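# Hang scaffold bracket on post ring at red-marked hole

## Task

Put the scaffold bracket onto the post's ring at the hole carrying the red mark. Slide it all the way onto the ring so its tube sticks out radially, straight away from the post, and drive its wedge downward through that same hole until it stops. It only counts if everything stays in place on its own, without the robot holding it.

## Robot and tools

Robot: a single arm with six joints (waist, shoulder, elbow, wrist pitch, wrist yaw, wrist roll) and a two-finger gripper. The fingers point along the gripper's +x axis and close along its y axis. end_effector_position is the spot between the finger pads, roughly 3 to 4 cm short of the fingertips.

Frame: the scene frame has its origin on the table surface right under the arm's base, +z up, and +y to the left when facing along +x. The base may sit tilted relative to the table. All positions are in metres; orientations are unit quaternions written w first (qw, qx, qy, qz).

The row: every motion command uses one row of 8 numbers: x, y, z, qw, qx, qy, qz, opening. The first seven are an absolute target pose for the gripper in the scene frame, not an offset. opening runs from -1 to 1: +1 is fully open (0.088 m), empty fingers touch near -0.80, and anything below that closes no further. Going from open to closed needs about 0.5 s or more.

execute_actions(actions): actions is a list of actions; each action is a list of up to 15 rows, one per control step of 1/30 s. If fewer than 15 rows are given, the last row is held for the remaining steps. An empty list just reports state and images. An action is rejected when its target lies more than 0.6 m from the gripper's starting position along any gripper axis; if the first action fails that test (against the last reported state) or any action is malformed, nothing in the call runs. Repeat the wanted quaternion in every row rather than copying a drifted reported one.

move(target, speed, blocking): target is one 8-number row as above, an absolute pose plus opening. The gripper travels a straight path there, taking 0.5 to 10 s (longer paths are cut off at 10 s, short of the goal) and rotating the shorter way. speed is in m/s, 0.002 to 0.5, default 0.25; rotation is capped at twice that in rad/s. The opening is applied when the move starts. The path ignores obstacles; faster contact and targets placed deeper past contact press harder. The gripper may lag, drift and exceed speed, notably near full reach. The result adds a "move:" line: done means at rest near target; other endings include off_target, moving, held (last step blocked by a check) or fault; limits=paced means the sent pose was clipped, limits=held means some steps were blocked, after which the arm can lurch much faster. The distance to target is also given. With blocking=false the call returns after 0.5 s while the arm keeps going; until a result shows the move ended, other moves and execute_actions are refused, so call wait or stop first.

wait(seconds): 0 to 10 s, the arm keeps its last command; a running move continues and the wait returns early when it ends.

stop(): brakes a running move; needs stopping distance, more at speed. Fingers keep moving.

zoom_image(camera, region): camera is cam_high, cam_low or cam_wrist; region is [x0, y0, x1, y1] in pixels of that camera's last full image (origin top-left), at most 504 by 504.

show_instructions(): shows the reference images for the scene. finished_scene(scene): ends scene number scene (1 to 2) once the robot has held the last command; irreversible, and the result says whether the goal was met.

Controller behaviour: every control step the commanded pose is clipped to within 70 mm and 16 degrees of the measured pose, then damped inverse kinematics drives the joints, favouring position over orientation. Far targets may take several actions; after an action the arm stops at the last clipped pose, so send the remainder next. "Hand target" shows what the controller is currently aiming at. Joint friction can leave the gripper short or slightly tilted, especially at long reach, and tiny moves may not happen; check position and orientation after each move and correct tilt.

Results: the state line gives gripper position, quaternion and velocities. Joint positions and Joint velocities list the six joints (rad, rad/s) and then the finger gap (m). Joint ranges: waist -3.054 to 3.054, shoulder 0.000 to 3.142, elbow 0.000 to 2.356, wrist pitch -1.571 to 1.571, wrist yaw -1.571 to 1.571, wrist roll -3.142 to 3.142. Torque readings are total drive output with offsets and noise, not pure contact load. "pose unreachable" means the clearance check altered or blocked the command (a mount or post under the base counts as arm). Step readings list positions at some steps; HELD marks restrained steps. The reported hand position may be off, more at long reach. Cameras cam_high, cam_low and cam_wrist give 504x504 images, with calibration supplied that may be slightly inaccurate.

Gripping: grip_measured is the measured opening on the command scale. To hold something, command an opening well below grip_measured; the lower, the tighter (up to about 34 N per pad). Readings may be off by about 1 mm. Fast closing can squeeze too hard and even spring open.

Hazards: contact torque reaching a load limit (waist 17.4, shoulder 21.6, elbow 21.5, wrist pitch 5.67, wrist yaw 5.65, wrist roll 5.3 N m, held weight included) triggers a TORQUE FAULT that freezes the arm for 10 s and drops the rest of the call. Holding loads heats motors: MOTOR HOT appears from 50 °C, and at 95 °C an OVER-TEMPERATURE FAULT holds the arm; if it does not cool, power cuts and the gripper lets go. The robot holds its last command while you think. Avoid dropping the bracket, slamming or pressing hard, and never let anything leave the table. Held parts may be tugged briefly and loose items nudged.

Each tool is called after "Call:" as name(argument=value, ...) on one line, values as JSON.

Reference images:

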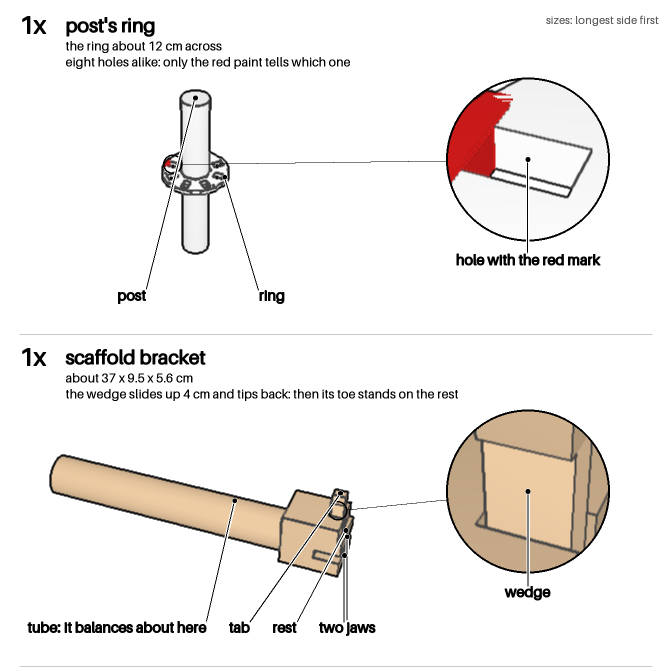

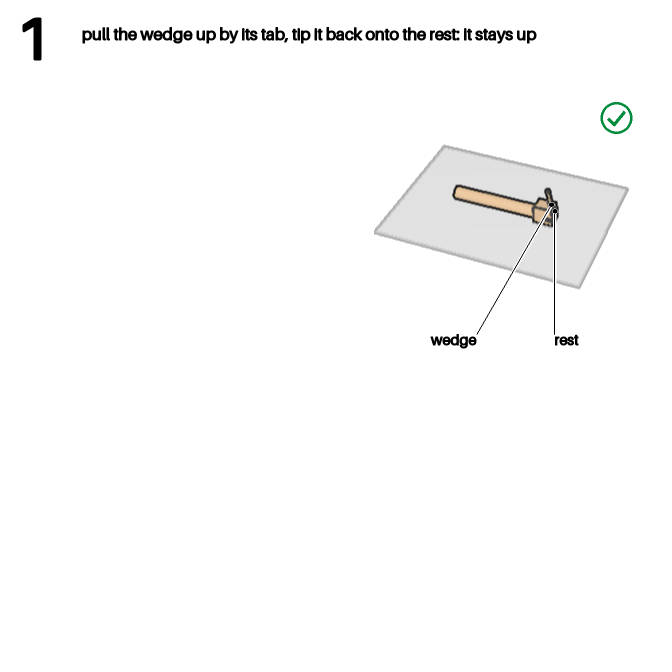

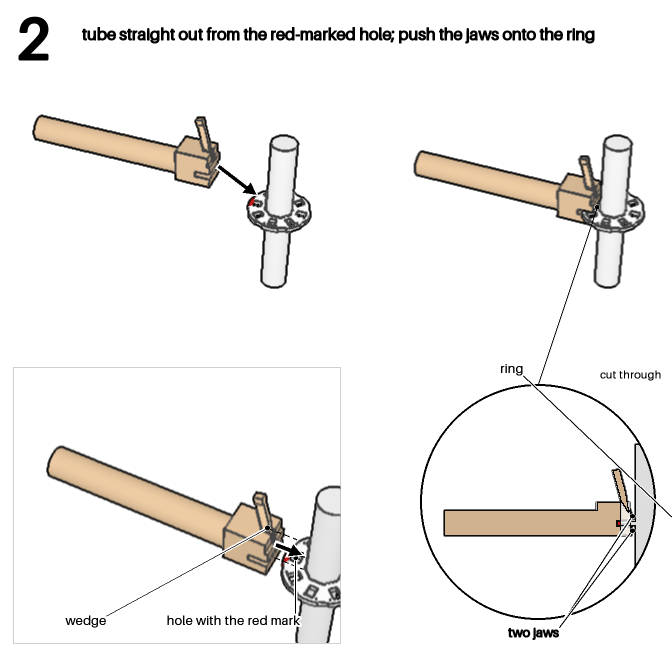

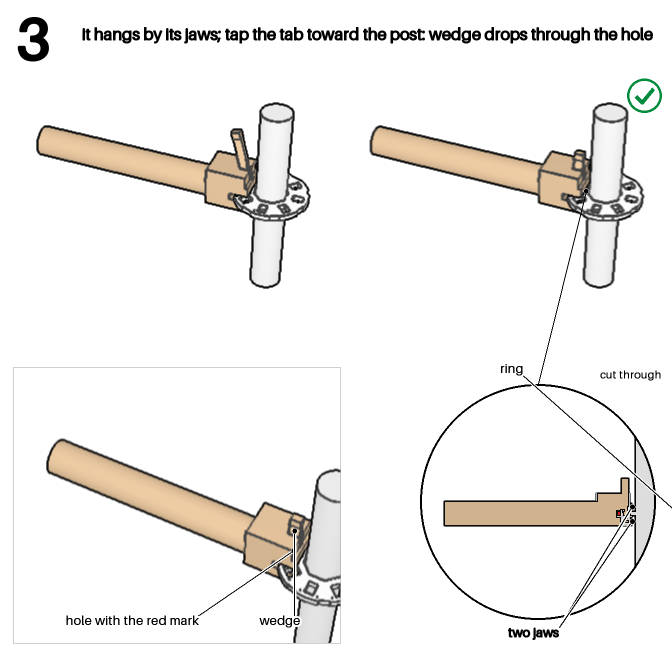

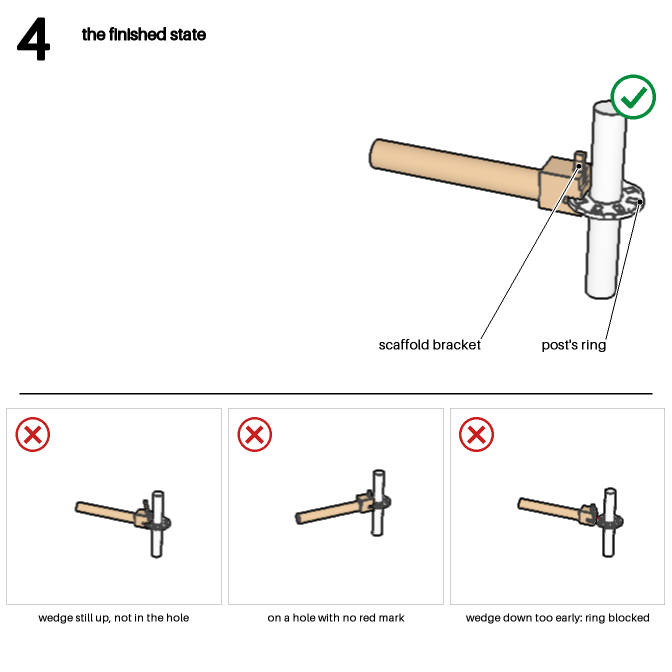

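## Session

I'll start by reading the current state and camera images.

Call:
execute_actions(actions=[])

Scene clock: 0.00 s.
end_effector_position=(+0.0527, -0.2925, +0.1040) grip_measured=+0.849 end_effector_quat_wxyz=(+0.476, -0.451, +0.656, +0.374) end_effector_velocity=(+0.001, +0.006, -0.002) end_effector_angular_velocity=(+0.028, -0.013, +0.009)
Joint positions: [-1.243  1.656  0.865 -0.599  0.211 -2.566  0.081]
Joint velocities: [-0.002 -0.002 -0.002 -0.022 -0.022 -0.007 -0.   ]
Joint torques (N m, as the arm reports them, + toward a larger angle): no reading
Motor temperatures (°C, as the motors report them): [22 21 23 22 20 23]
Heat: hottest elbow 23 °C (+0.0 °C/min).
Hand target: +0.053, -0.293, +0.104; +0.476, -0.451, +0.656, +0.374

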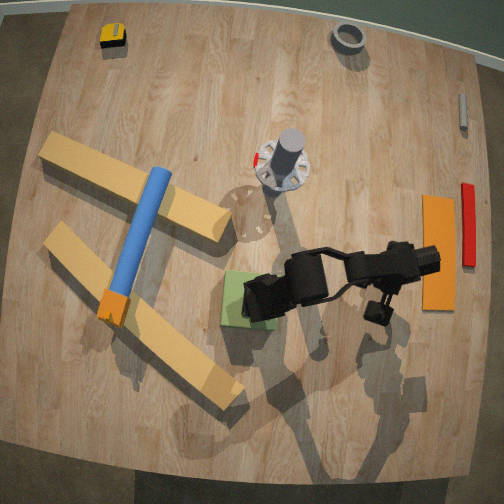

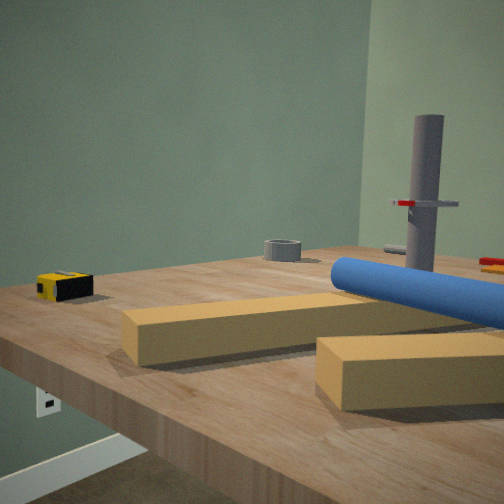

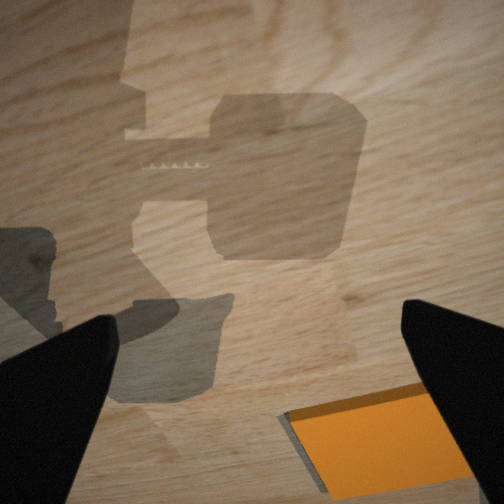

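Call:
zoom_image(camera="cam_high", region=[230, 110, 330, 210])

Call:
zoom_image(camera="cam_high", region=[70, 260, 170, 360])

Call:
zoom_image(camera="cam_low", region=[364, 100, 504, 300])

Call:
zoom_image(camera="cam_high", region=[30, 120, 260, 350])

Region (230, 110, 330, 210) of cam_high's 504x504 image, scaled by 5.040, with more detail than that image has.

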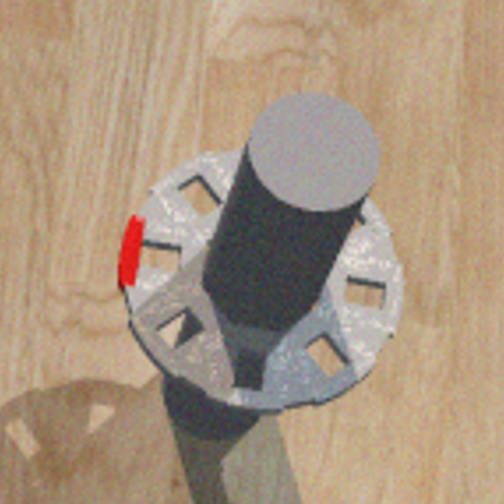

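Region (70, 260, 170, 360) of cam_high's 504x504 image, scaled by 5.040, with more detail than that image has.

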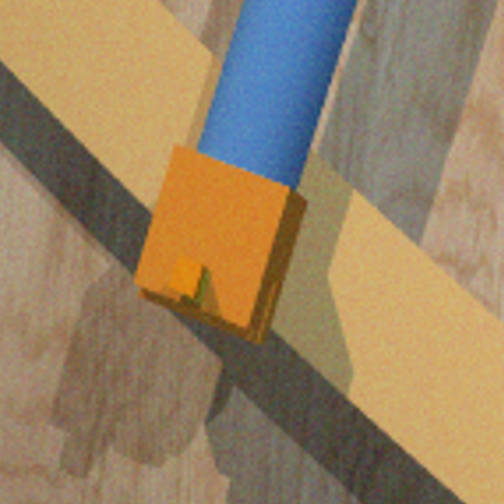

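Region (364, 100, 504, 300) of cam_low's 504x504 image, scaled by 2.520, with more detail than that image has; it fills the left 353 columns of this view, and the rest is white.

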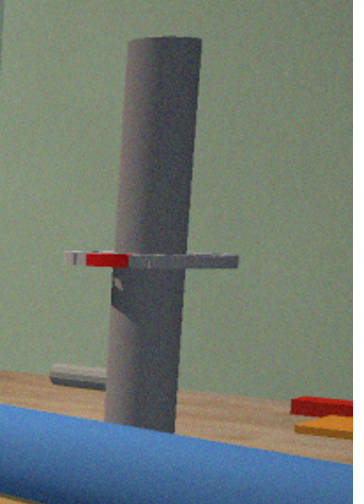

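Region (30, 120, 260, 350) of cam_high's 504x504 image, scaled by 2.191, with more detail than that image has.

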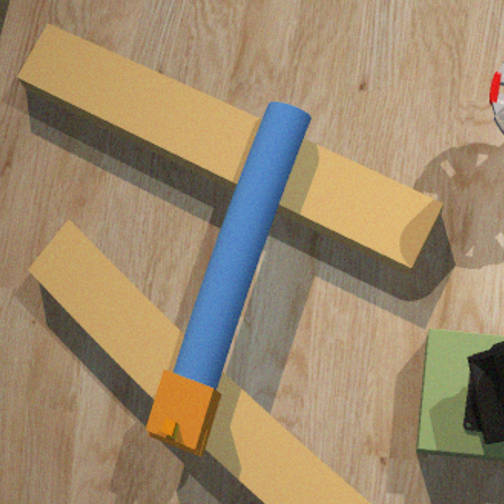

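Call:
zoom_image(camera="cam_high", region=[90, 280, 140, 330])

Call:
zoom_image(camera="cam_high", region=[250, 135, 315, 200])

Call:
zoom_image(camera="cam_low", region=[384, 180, 464, 230])

Call:
zoom_image(camera="cam_high", region=[130, 155, 190, 215])

Region (90, 280, 140, 330) of cam_high's 504x504 image, scaled by 10.080, with more detail than that image has.

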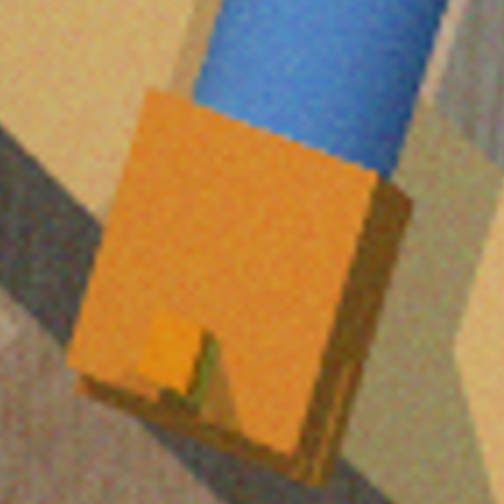

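Region (250, 135, 315, 200) of cam_high's 504x504 image, scaled by 7.754, with more detail than that image has.

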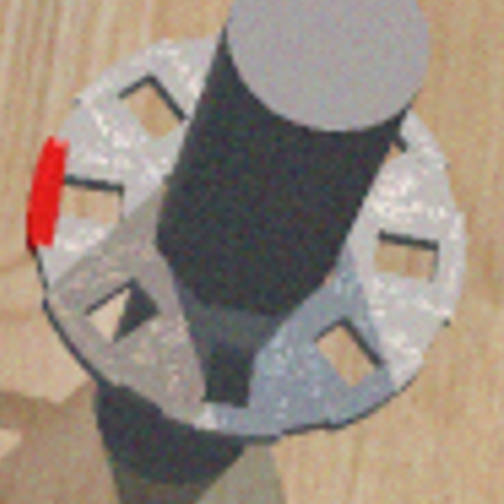

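Region (384, 180, 464, 230) of cam_low's 504x504 image, scaled by 6.300, with more detail than that image has; it fills the top 315 rows of this view, and the rest is white.

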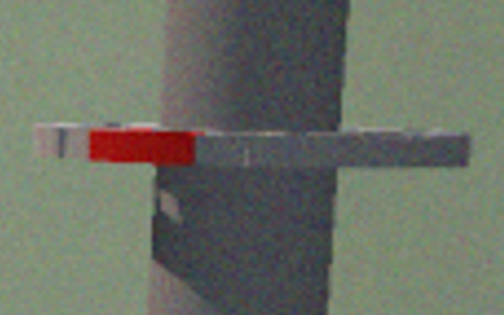

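Region (130, 155, 190, 215) of cam_high's 504x504 image, scaled by 8.400, with more detail than that image has.

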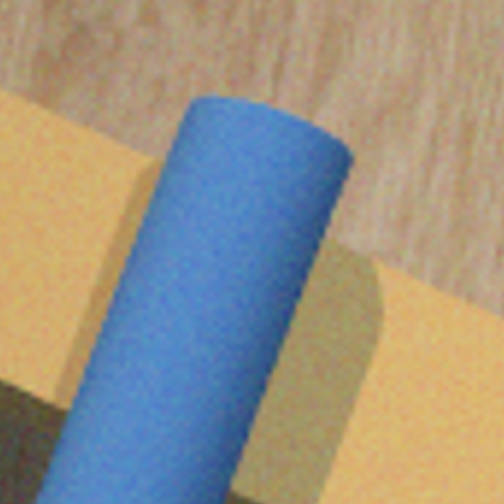

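Call:
zoom_image(camera="cam_low", region=[300, 240, 504, 430])

Call:
zoom_image(camera="cam_low", region=[100, 290, 200, 380])

Call:
zoom_image(camera="cam_high", region=[25, 115, 125, 275])

Region (300, 240, 504, 430) of cam_low's 504x504 image, scaled by 2.471, with more detail than that image has; it fills the top 469 rows of this view, and the rest is white.

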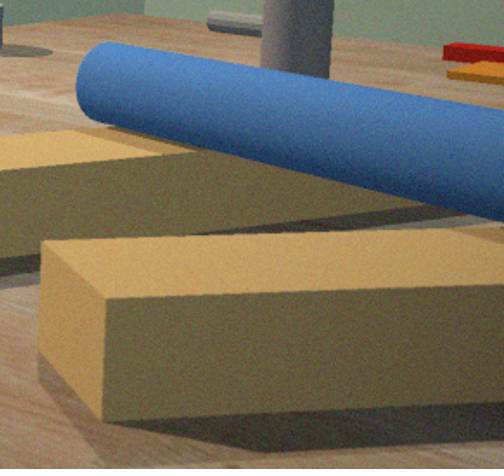

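Region (100, 290, 200, 380) of cam_low's 504x504 image, scaled by 5.040, with more detail than that image has; it fills the top 454 rows of this view, and the rest is white.

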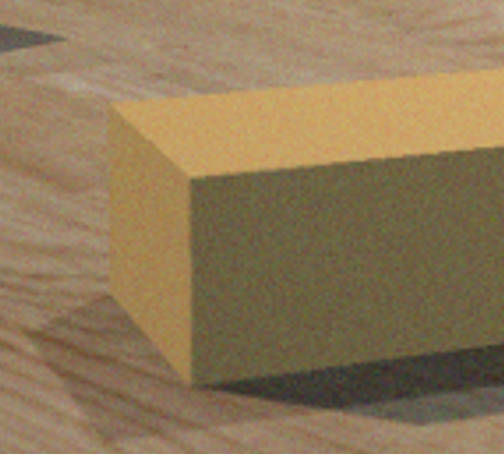

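Region (25, 115, 125, 275) of cam_high's 504x504 image, scaled by 3.150, with more detail than that image has; it fills the left 315 columns of this view, and the rest is white.

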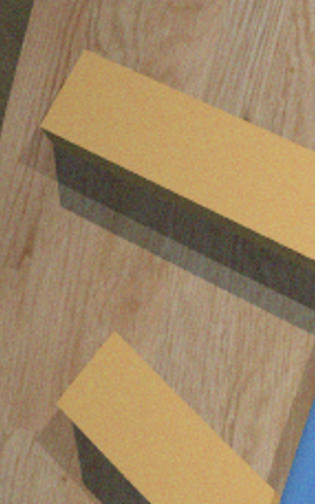

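Call:
zoom_image(camera="cam_high", region=[210, 200, 460, 360])

Call:
zoom_image(camera="cam_high", region=[330, 220, 460, 340])

Region (210, 200, 460, 360) of cam_high's 504x504 image, scaled by 2.016, with more detail than that image has; it fills the top 323 rows of this view, and the rest is white.

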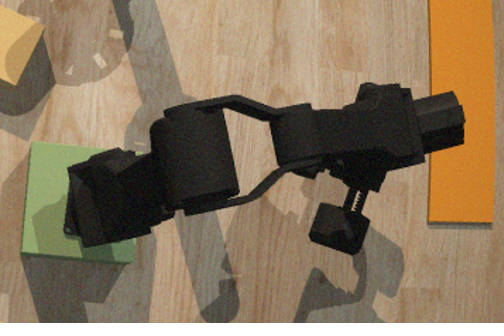

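Region (330, 220, 460, 340) of cam_high's 504x504 image, scaled by 3.877, with more detail than that image has; it fills the top 465 rows of this view, and the rest is white.

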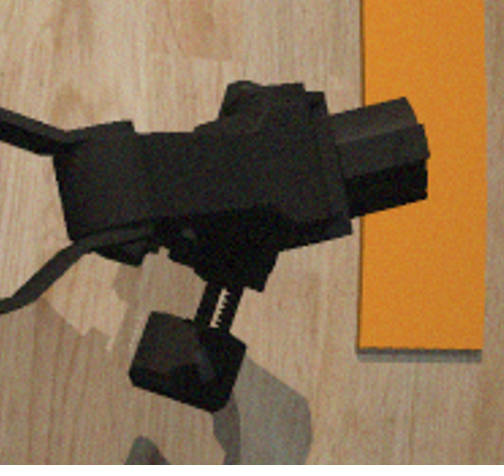

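Call:
zoom_image(camera="cam_wrist", region=[250, 350, 504, 504])

Call:
zoom_image(camera="cam_high", region=[410, 180, 490, 320])

Region (250, 350, 504, 504) of cam_wrist's 504x504 image, scaled by 1.984, with more detail than that image has; it fills the top 306 rows of this view, and the rest is white.

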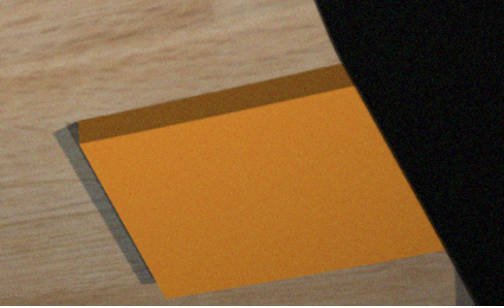

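Region (410, 180, 490, 320) of cam_high's 504x504 image, scaled by 3.600, with more detail than that image has; it fills the left 288 columns of this view, and the rest is white.

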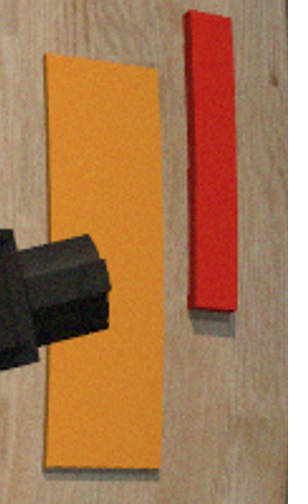

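Call:
move(target=[0.14, -0.14, 0.24, 0.5213, -0.4777, 0.5213, 0.4777, -0.6], speed=0.3)

Call:
move(target=[0.16, 0.09, 0.255, 0.5213, -0.4777, 0.5213, 0.4777, -0.6], speed=0.25)

Scene clock: 121.30 s.
end_effector_position=(+0.1381, -0.1398, +0.2358) grip_measured=-0.600 end_effector_quat_wxyz=(+0.519, -0.473, +0.523, +0.484) end_effector_velocity=(+0.001, +0.006, +0.002) end_effector_angular_velocity=(+0.024, -0.007, +0.014)
Joint positions: [-0.743  1.316  1.132 -1.417  0.007 -2.27   0.01 ]
Joint velocities: [ 0.007 -0.002  0.007 -0.022 -0.022 -0.007 -0.   ]
Joint torques (N m, as the arm reports them, + toward a larger angle): [ 0.27 -3.94  7.71  0.28 -0.25  0.17]
Motor temperatures (°C, as the motors report them): [22 25 27 23 20 23]
Heat: hottest elbow 27 °C (+1.0 °C/min).
Hand target: +0.141, -0.140, +0.240; +0.521, -0.478, +0.522, +0.478
Off the commanded pose: 0.005 m, 1 deg.
move: done
camera_calibration (this result's frames):
cam_wrist: T_world_to_cam=[[0.992119, -0.122166, 0.0278534, -0.161473], [-0.124733, -0.941771, 0.312266, -0.156048], [-0.0119168, -0.313279, -0.949586, 0.260187], [0, 0, 0, 1]] pos_world=[0.143836, -0.0851767, 0.300296]

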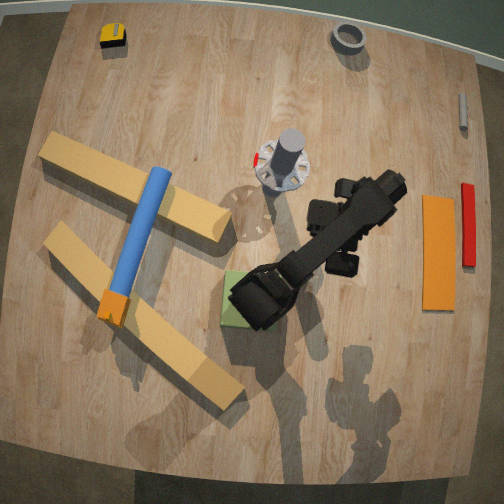

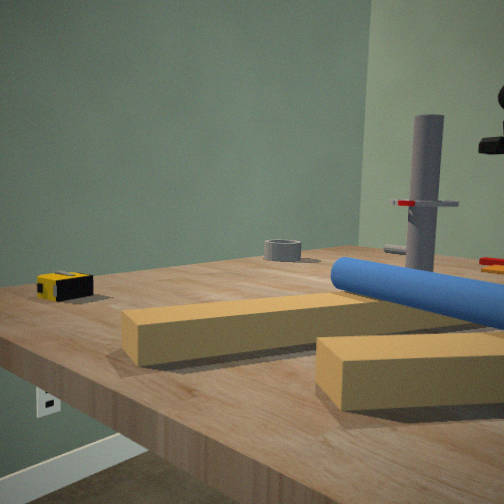

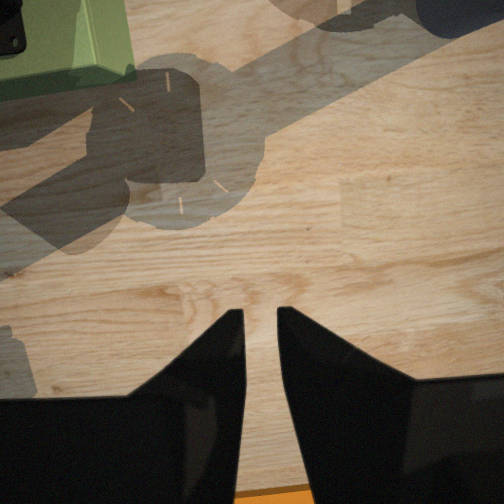

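Scene clock: 122.73 s.
end_effector_position=(+0.1578, +0.0884, +0.2523) grip_measured=-0.600 end_effector_quat_wxyz=(+0.518, -0.476, +0.524, +0.481) end_effector_velocity=(+0.001, +0.003, +0.000) end_effector_angular_velocity=(+0.010, -0.003, +0.000)
Joint positions: [ 0.525  1.247  1.157 -1.497 -0.018 -1.003  0.01 ]
Joint velocities: [ 0.007  0.002  0.002  0.007 -0.007  0.007 -0.   ]
Joint torques (N m, as the arm reports them, + toward a larger angle): [ 0.34 -2.41  7.64  0.54  0.15  0.14]
Motor temperatures (°C, as the motors report them): [22 25 28 23 20 23]
Heat: hottest elbow 28 °C (+2.0 °C/min).
Hand target: +0.161, +0.090, +0.255; +0.521, -0.478, +0.521, +0.478
Off the commanded pose: 0.004 m, 1 deg.
move: done
camera_calibration (this result's frames):
cam_wrist: T_world_to_cam=[[0.992115, -0.121033, 0.0325466, -0.154934], [-0.125076, -0.939496, 0.31891, 0.0543993], [-0.0080213, -0.320466, -0.947226, 0.347027], [0, 0, 0, 1]] pos_world=[0.1633, 0.143566, 0.316407]

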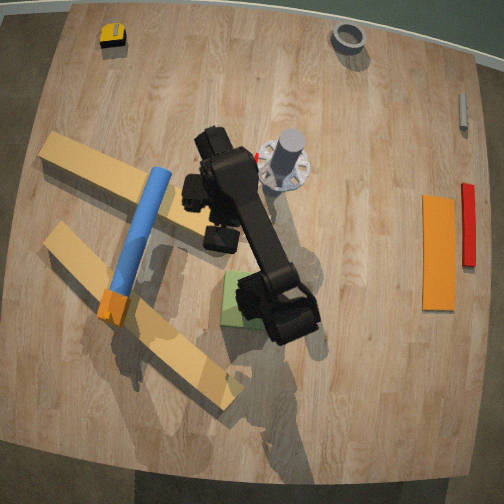

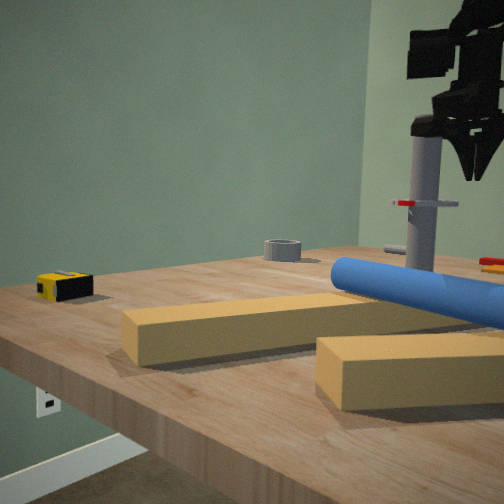

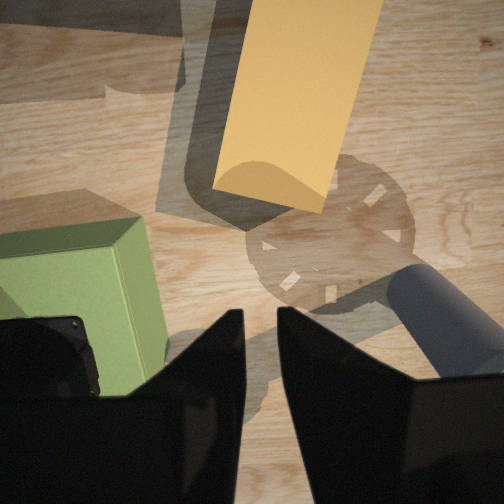

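Call:
move(target=[0.29, 0.10, 0.27, 0.5213, -0.4777, 0.5213, 0.4777, 1.0], speed=0.25)

Scene clock: 132.23 s.
end_effector_position=(+0.2868, +0.0998, +0.2691) grip_measured=+1.000 end_effector_quat_wxyz=(+0.522, -0.476, +0.522, +0.479) end_effector_velocity=(-0.001, +0.002, -0.001) end_effector_angular_velocity=(+0.003, +0.014, -0.020)
Joint positions: [ 0.362  1.718  1.647 -1.51  -0.015 -1.162  0.088]
Joint velocities: [ 0.002  0.007  0.002 -0.007 -0.007  0.022  0.   ]
Joint torques (N m, as the arm reports them, + toward a larger angle): [-0.33 -5.46  7.73  0.3   0.08 -0.15]
Motor temperatures (°C, as the motors report them): [22 24 29 23 20 23]
Heat: hottest elbow 29 °C (+2.0 °C/min).
Hand target: +0.290, +0.099, +0.270; +0.521, -0.478, +0.521, +0.478
Off the commanded pose: 0.003 m, 0 deg.
move: done
camera_calibration (this result's frames):
cam_wrist: T_world_to_cam=[[0.991281, -0.125558, 0.0399684, -0.283341], [-0.13175, -0.939641, 0.315781, 0.0786811], [-0.00209293, -0.318293, -0.94799, 0.365921], [0, 0, 0, 1]] pos_world=[0.292003, 0.154826, 0.333368]

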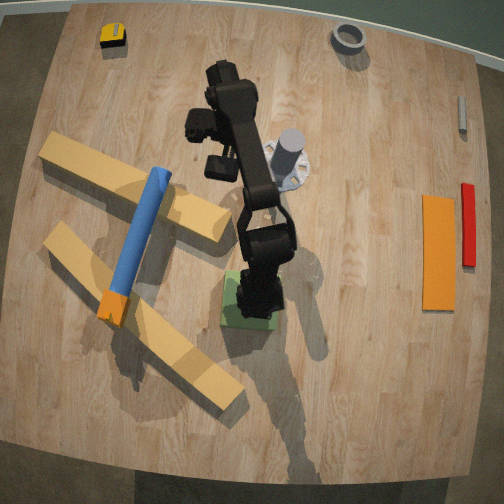

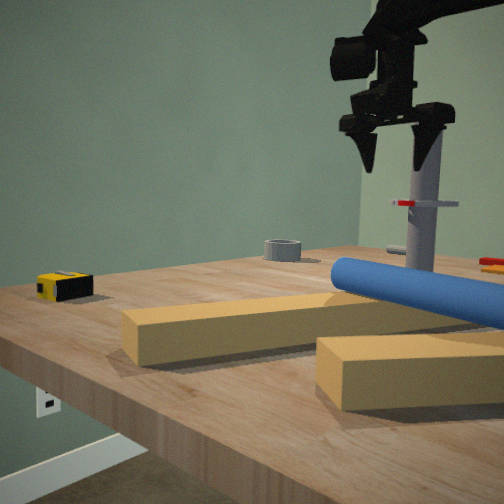

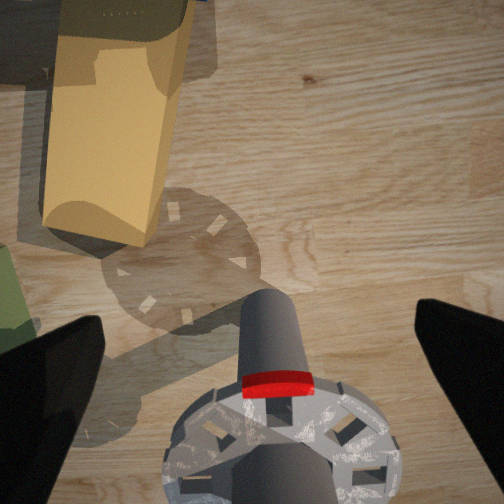

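Call:
zoom_image(camera="cam_wrist", region=[150, 354, 420, 504])

Call:
zoom_image(camera="cam_wrist", region=[220, 350, 340, 460])

Call:
zoom_image(camera="cam_wrist", region=[210, 270, 330, 390])

Call:
zoom_image(camera="cam_low", region=[320, 80, 480, 240])

Region (150, 354, 420, 504) of cam_wrist's 504x504 image, scaled by 1.867, with more detail than that image has.

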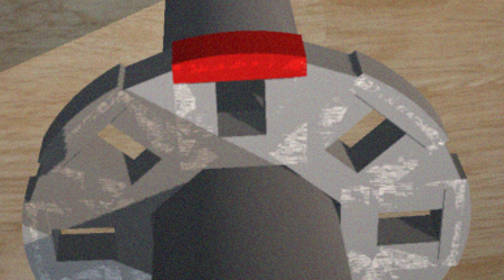

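Region (220, 350, 340, 460) of cam_wrist's 504x504 image, scaled by 4.200, with more detail than that image has; it fills the top 462 rows of this view, and the rest is white.

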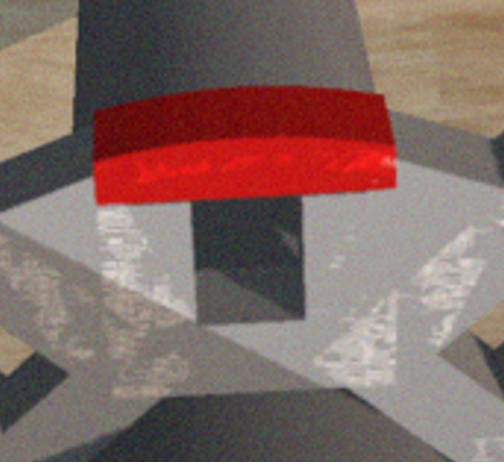

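Region (210, 270, 330, 390) of cam_wrist's 504x504 image, scaled by 4.200, with more detail than that image has.

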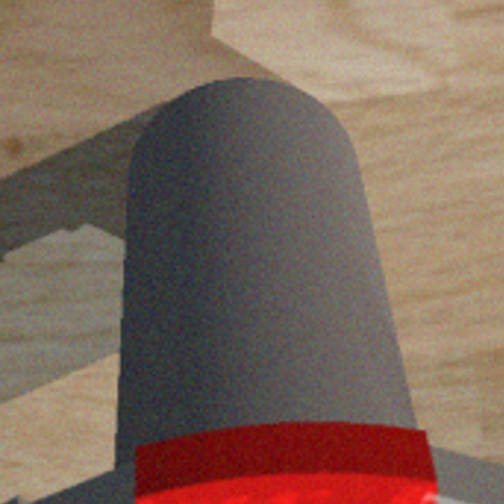

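Region (320, 80, 480, 240) of cam_low's 504x504 image, scaled by 3.150, with more detail than that image has.

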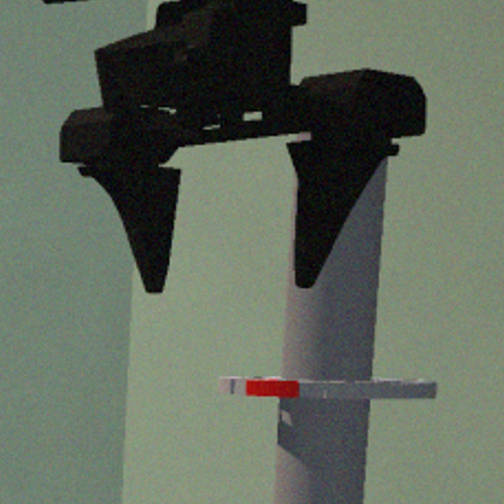

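Call:
move(target=[-0.068, 0.315, 0.25, 0.0739, -0.7032, 0.0739, 0.7032, 1.0], speed=0.35)

Scene clock: 254.83 s.
end_effector_position=(-0.0664, +0.3133, +0.2494) grip_measured=+1.000 end_effector_quat_wxyz=(-0.075, +0.702, -0.078, -0.704) end_effector_velocity=(+0.002, +0.001, -0.000) end_effector_angular_velocity=(-0.006, -0.009, +0.005)
Joint positions: [ 1.81   1.747  1.625 -1.441 -0.013 -1.157  0.088]
Joint velocities: [-0.002  0.007  0.007 -0.007  0.007 -0.007  0.   ]
Joint torques (N m, as the arm reports them, + toward a larger angle): [ 0.2  -5.61  7.77  0.33  0.12 -0.14]
Motor temperatures (°C, as the motors report them): [22 26 33 22 20 23]
Heat: hottest elbow 33 °C (+1.0 °C/min).
Hand target: -0.067, +0.316, +0.250; -0.074, +0.703, -0.074, -0.703
Off the commanded pose: 0.002 m, 1 deg.
move: done
camera_calibration (this result's frames):
cam_wrist: T_world_to_cam=[[0.250672, 0.967272, 0.039358, -0.29712], [0.915347, -0.250058, 0.315612, 0.0924781], [0.315124, -0.0430889, -0.948072, 0.349262], [0, 0, 0, 1]] pos_world=[-0.120231, 0.32557, 0.313632]

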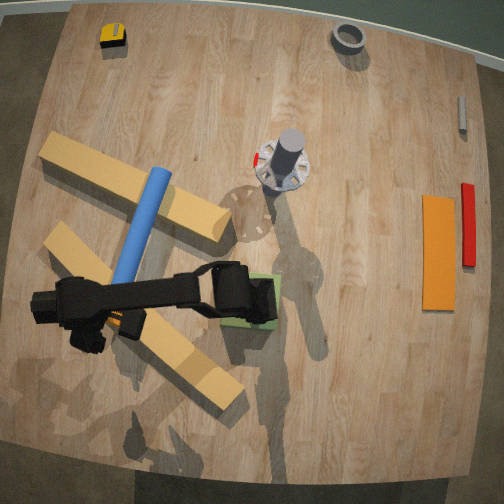

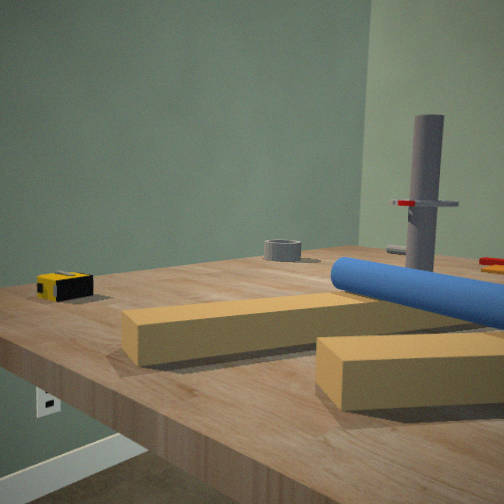

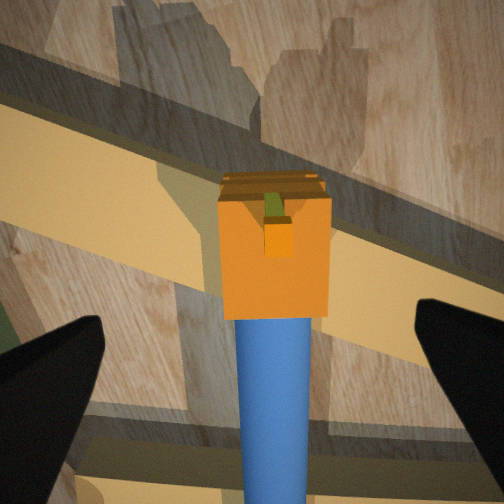

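Call:
zoom_image(camera="cam_wrist", region=[200, 155, 350, 335])

Call:
zoom_image(camera="cam_wrist", region=[210, 160, 340, 270])

Call:
zoom_image(camera="cam_wrist", region=[245, 180, 315, 265])

Region (200, 155, 350, 335) of cam_wrist's 504x504 image, scaled by 2.800, with more detail than that image has.

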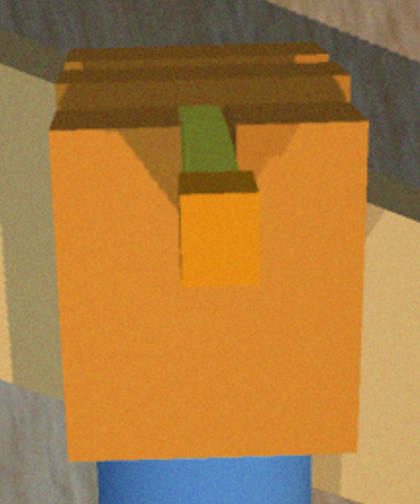

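Region (210, 160, 340, 270) of cam_wrist's 504x504 image, scaled by 3.877, with more detail than that image has; it fills the top 426 rows of this view, and the rest is white.

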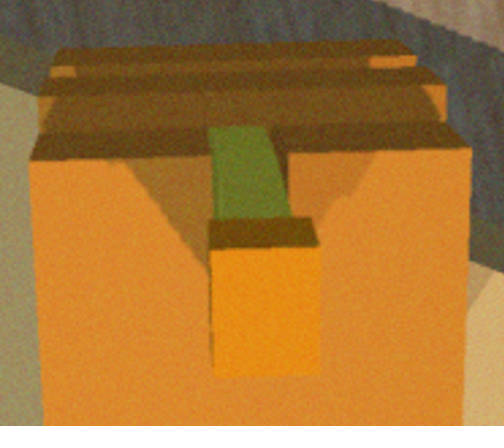

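Region (245, 180, 315, 265) of cam_wrist's 504x504 image, scaled by 5.929, with more detail than that image has; it fills the left 415 columns of this view, and the rest is white.

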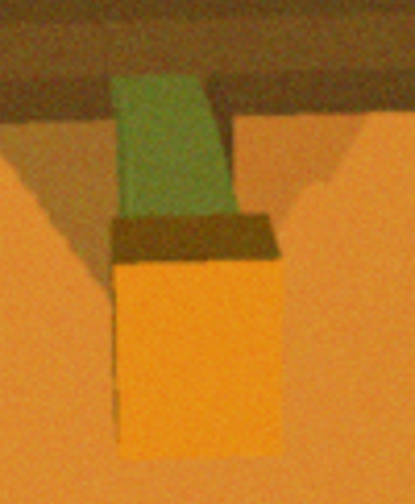

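Call:
move(target=[-0.068, 0.3235, 0.197, 0.0794, -0.7026, 0.0794, 0.7026, 0.0], speed=0.15)

Scene clock: 375.67 s.
end_effector_position=(-0.0683, +0.3250, +0.2015) grip_measured=+0.000 end_effector_quat_wxyz=(-0.082, +0.700, -0.074, -0.705) end_effector_velocity=(-0.000, +0.001, +0.000) end_effector_angular_velocity=(+0.006, +0.009, -0.010)
Joint positions: [ 1.81   1.776  1.47  -1.241 -0.013 -1.151  0.039]
Joint velocities: [-0.002 -0.002 -0.002  0.007 -0.007  0.007 -0.   ]
Joint torques (N m, as the arm reports them, + toward a larger angle): [ 0.17 -6.31  4.97  0.59  0.09  0.17]
Motor temperatures (°C, as the motors report them): [22 27 35 22 20 23]
Heat: hottest elbow 35 °C (+1.0 °C/min).
Hand target: -0.068, +0.324, +0.197; -0.079, +0.703, -0.079, -0.703
Off the commanded pose: 0.005 m, 1 deg.
move: done
camera_calibration (this result's frames):
cam_wrist: T_world_to_cam=[[0.255834, 0.965227, 0.0537112, -0.307923], [0.915013, -0.259703, 0.308717, 0.116708], [0.311931, -0.0298339, -0.949636, 0.300789], [0, 0, 0, 1]] pos_world=[-0.121838, 0.336499, 0.266149]

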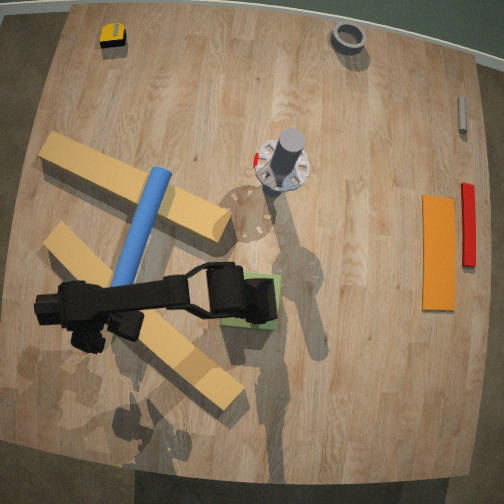

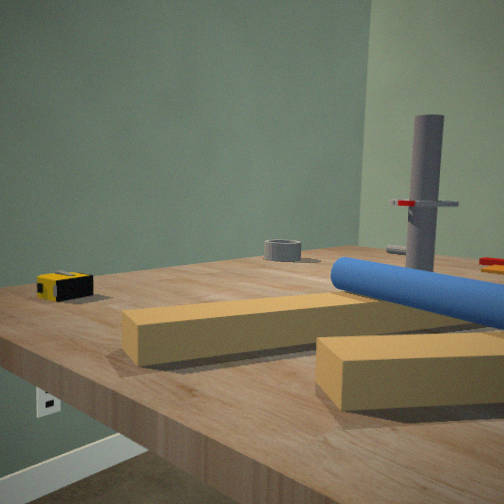

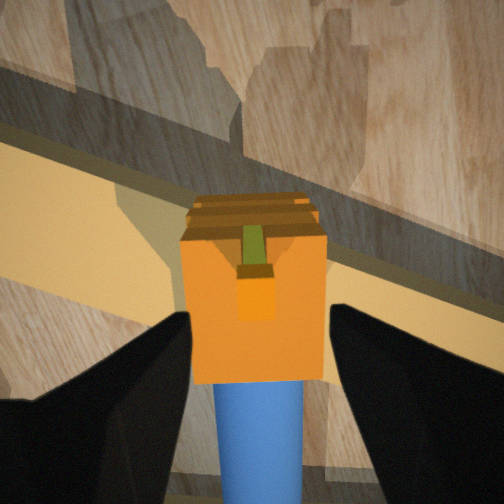

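Call:
zoom_image(camera="cam_wrist", region=[160, 180, 360, 400])

Call:
zoom_image(camera="cam_wrist", region=[200, 185, 310, 295])

Region (160, 180, 360, 400) of cam_wrist's 504x504 image, scaled by 2.291, with more detail than that image has; it fills the left 458 columns of this view, and the rest is white.

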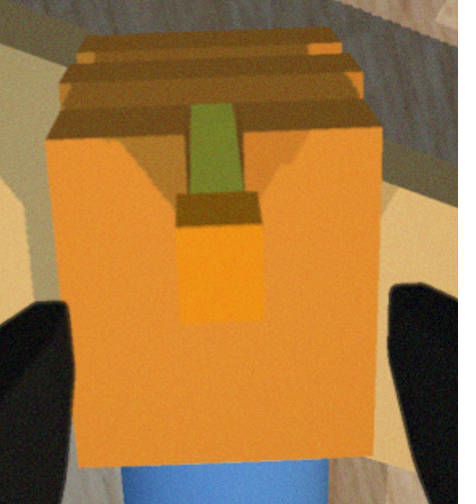

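Region (200, 185, 310, 295) of cam_wrist's 504x504 image, scaled by 4.582, with more detail than that image has.

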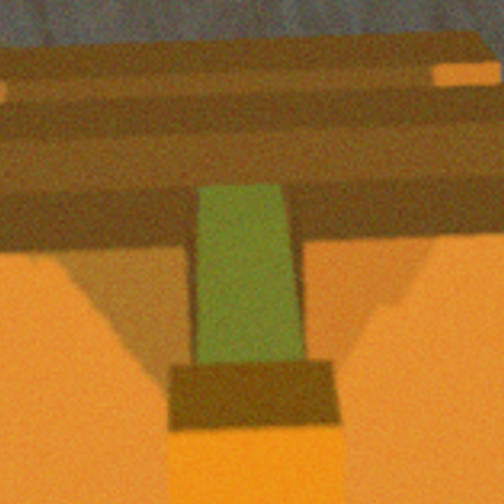

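Call:
move(target=[-0.0682, 0.3238, 0.161, 0.0794, -0.7026, 0.0794, 0.7026, -0.2], speed=0.08)

Scene clock: 403.27 s.
end_effector_position=(-0.0682, +0.3259, +0.1658) grip_measured=-0.200 end_effector_quat_wxyz=(-0.083, +0.700, -0.074, -0.706) end_effector_velocity=(+0.002, +0.001, +0.002) end_effector_angular_velocity=(+0.014, -0.005, +0.020)
Joint positions: [ 1.811  1.798  1.354 -1.102 -0.013 -1.149  0.029]
Joint velocities: [-0.002 -0.007 -0.002  0.007  0.007 -0.022 -0.   ]
Joint torques (N m, as the arm reports them, + toward a larger angle): [ 0.22 -6.28  4.85  0.59  0.1   0.17]
Motor temperatures (°C, as the motors report them): [22 28 33 23 20 23]
Heat: hottest elbow 33 °C (-2.0 °C/min).
Hand target: -0.068, +0.324, +0.161; -0.079, +0.703, -0.080, -0.703
Off the commanded pose: 0.005 m, 1 deg.
move: done
camera_calibration (this result's frames):
cam_wrist: T_world_to_cam=[[0.25731, 0.964779, 0.054713, -0.30681], [0.914696, -0.26143, 0.308198, 0.128578], [0.311647, -0.0292566, -0.949748, 0.266669], [0, 0, 0, 1]] pos_world=[-0.121771, 0.33742, 0.230427]

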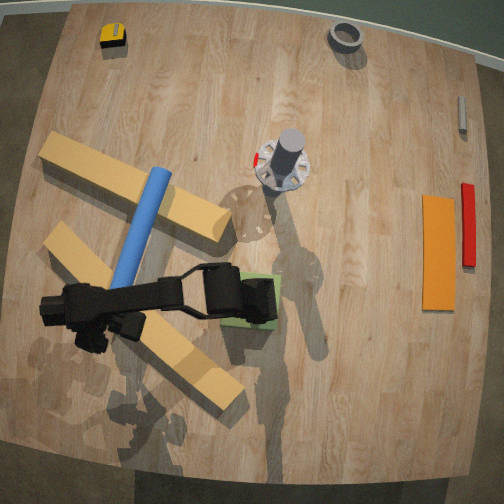

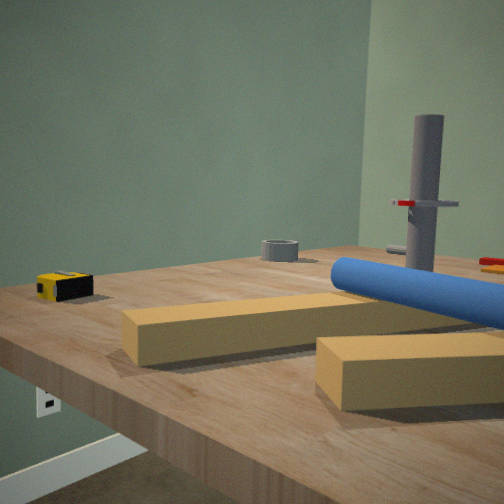

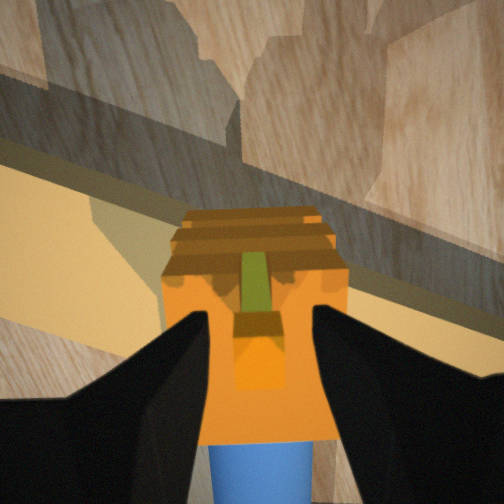

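Call:
zoom_image(camera="cam_wrist", region=[160, 200, 360, 420])

Region (160, 200, 360, 420) of cam_wrist's 504x504 image, scaled by 2.291, with more detail than that image has; it fills the left 458 columns of this view, and the rest is white.

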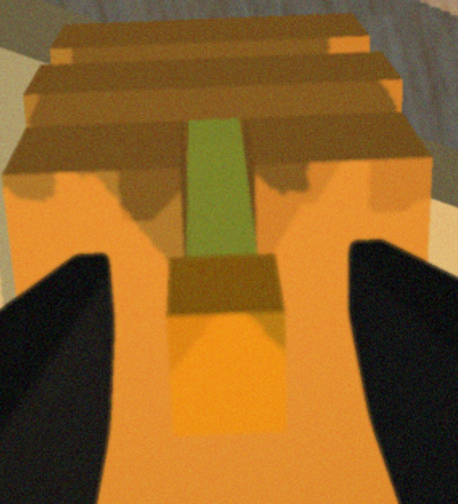

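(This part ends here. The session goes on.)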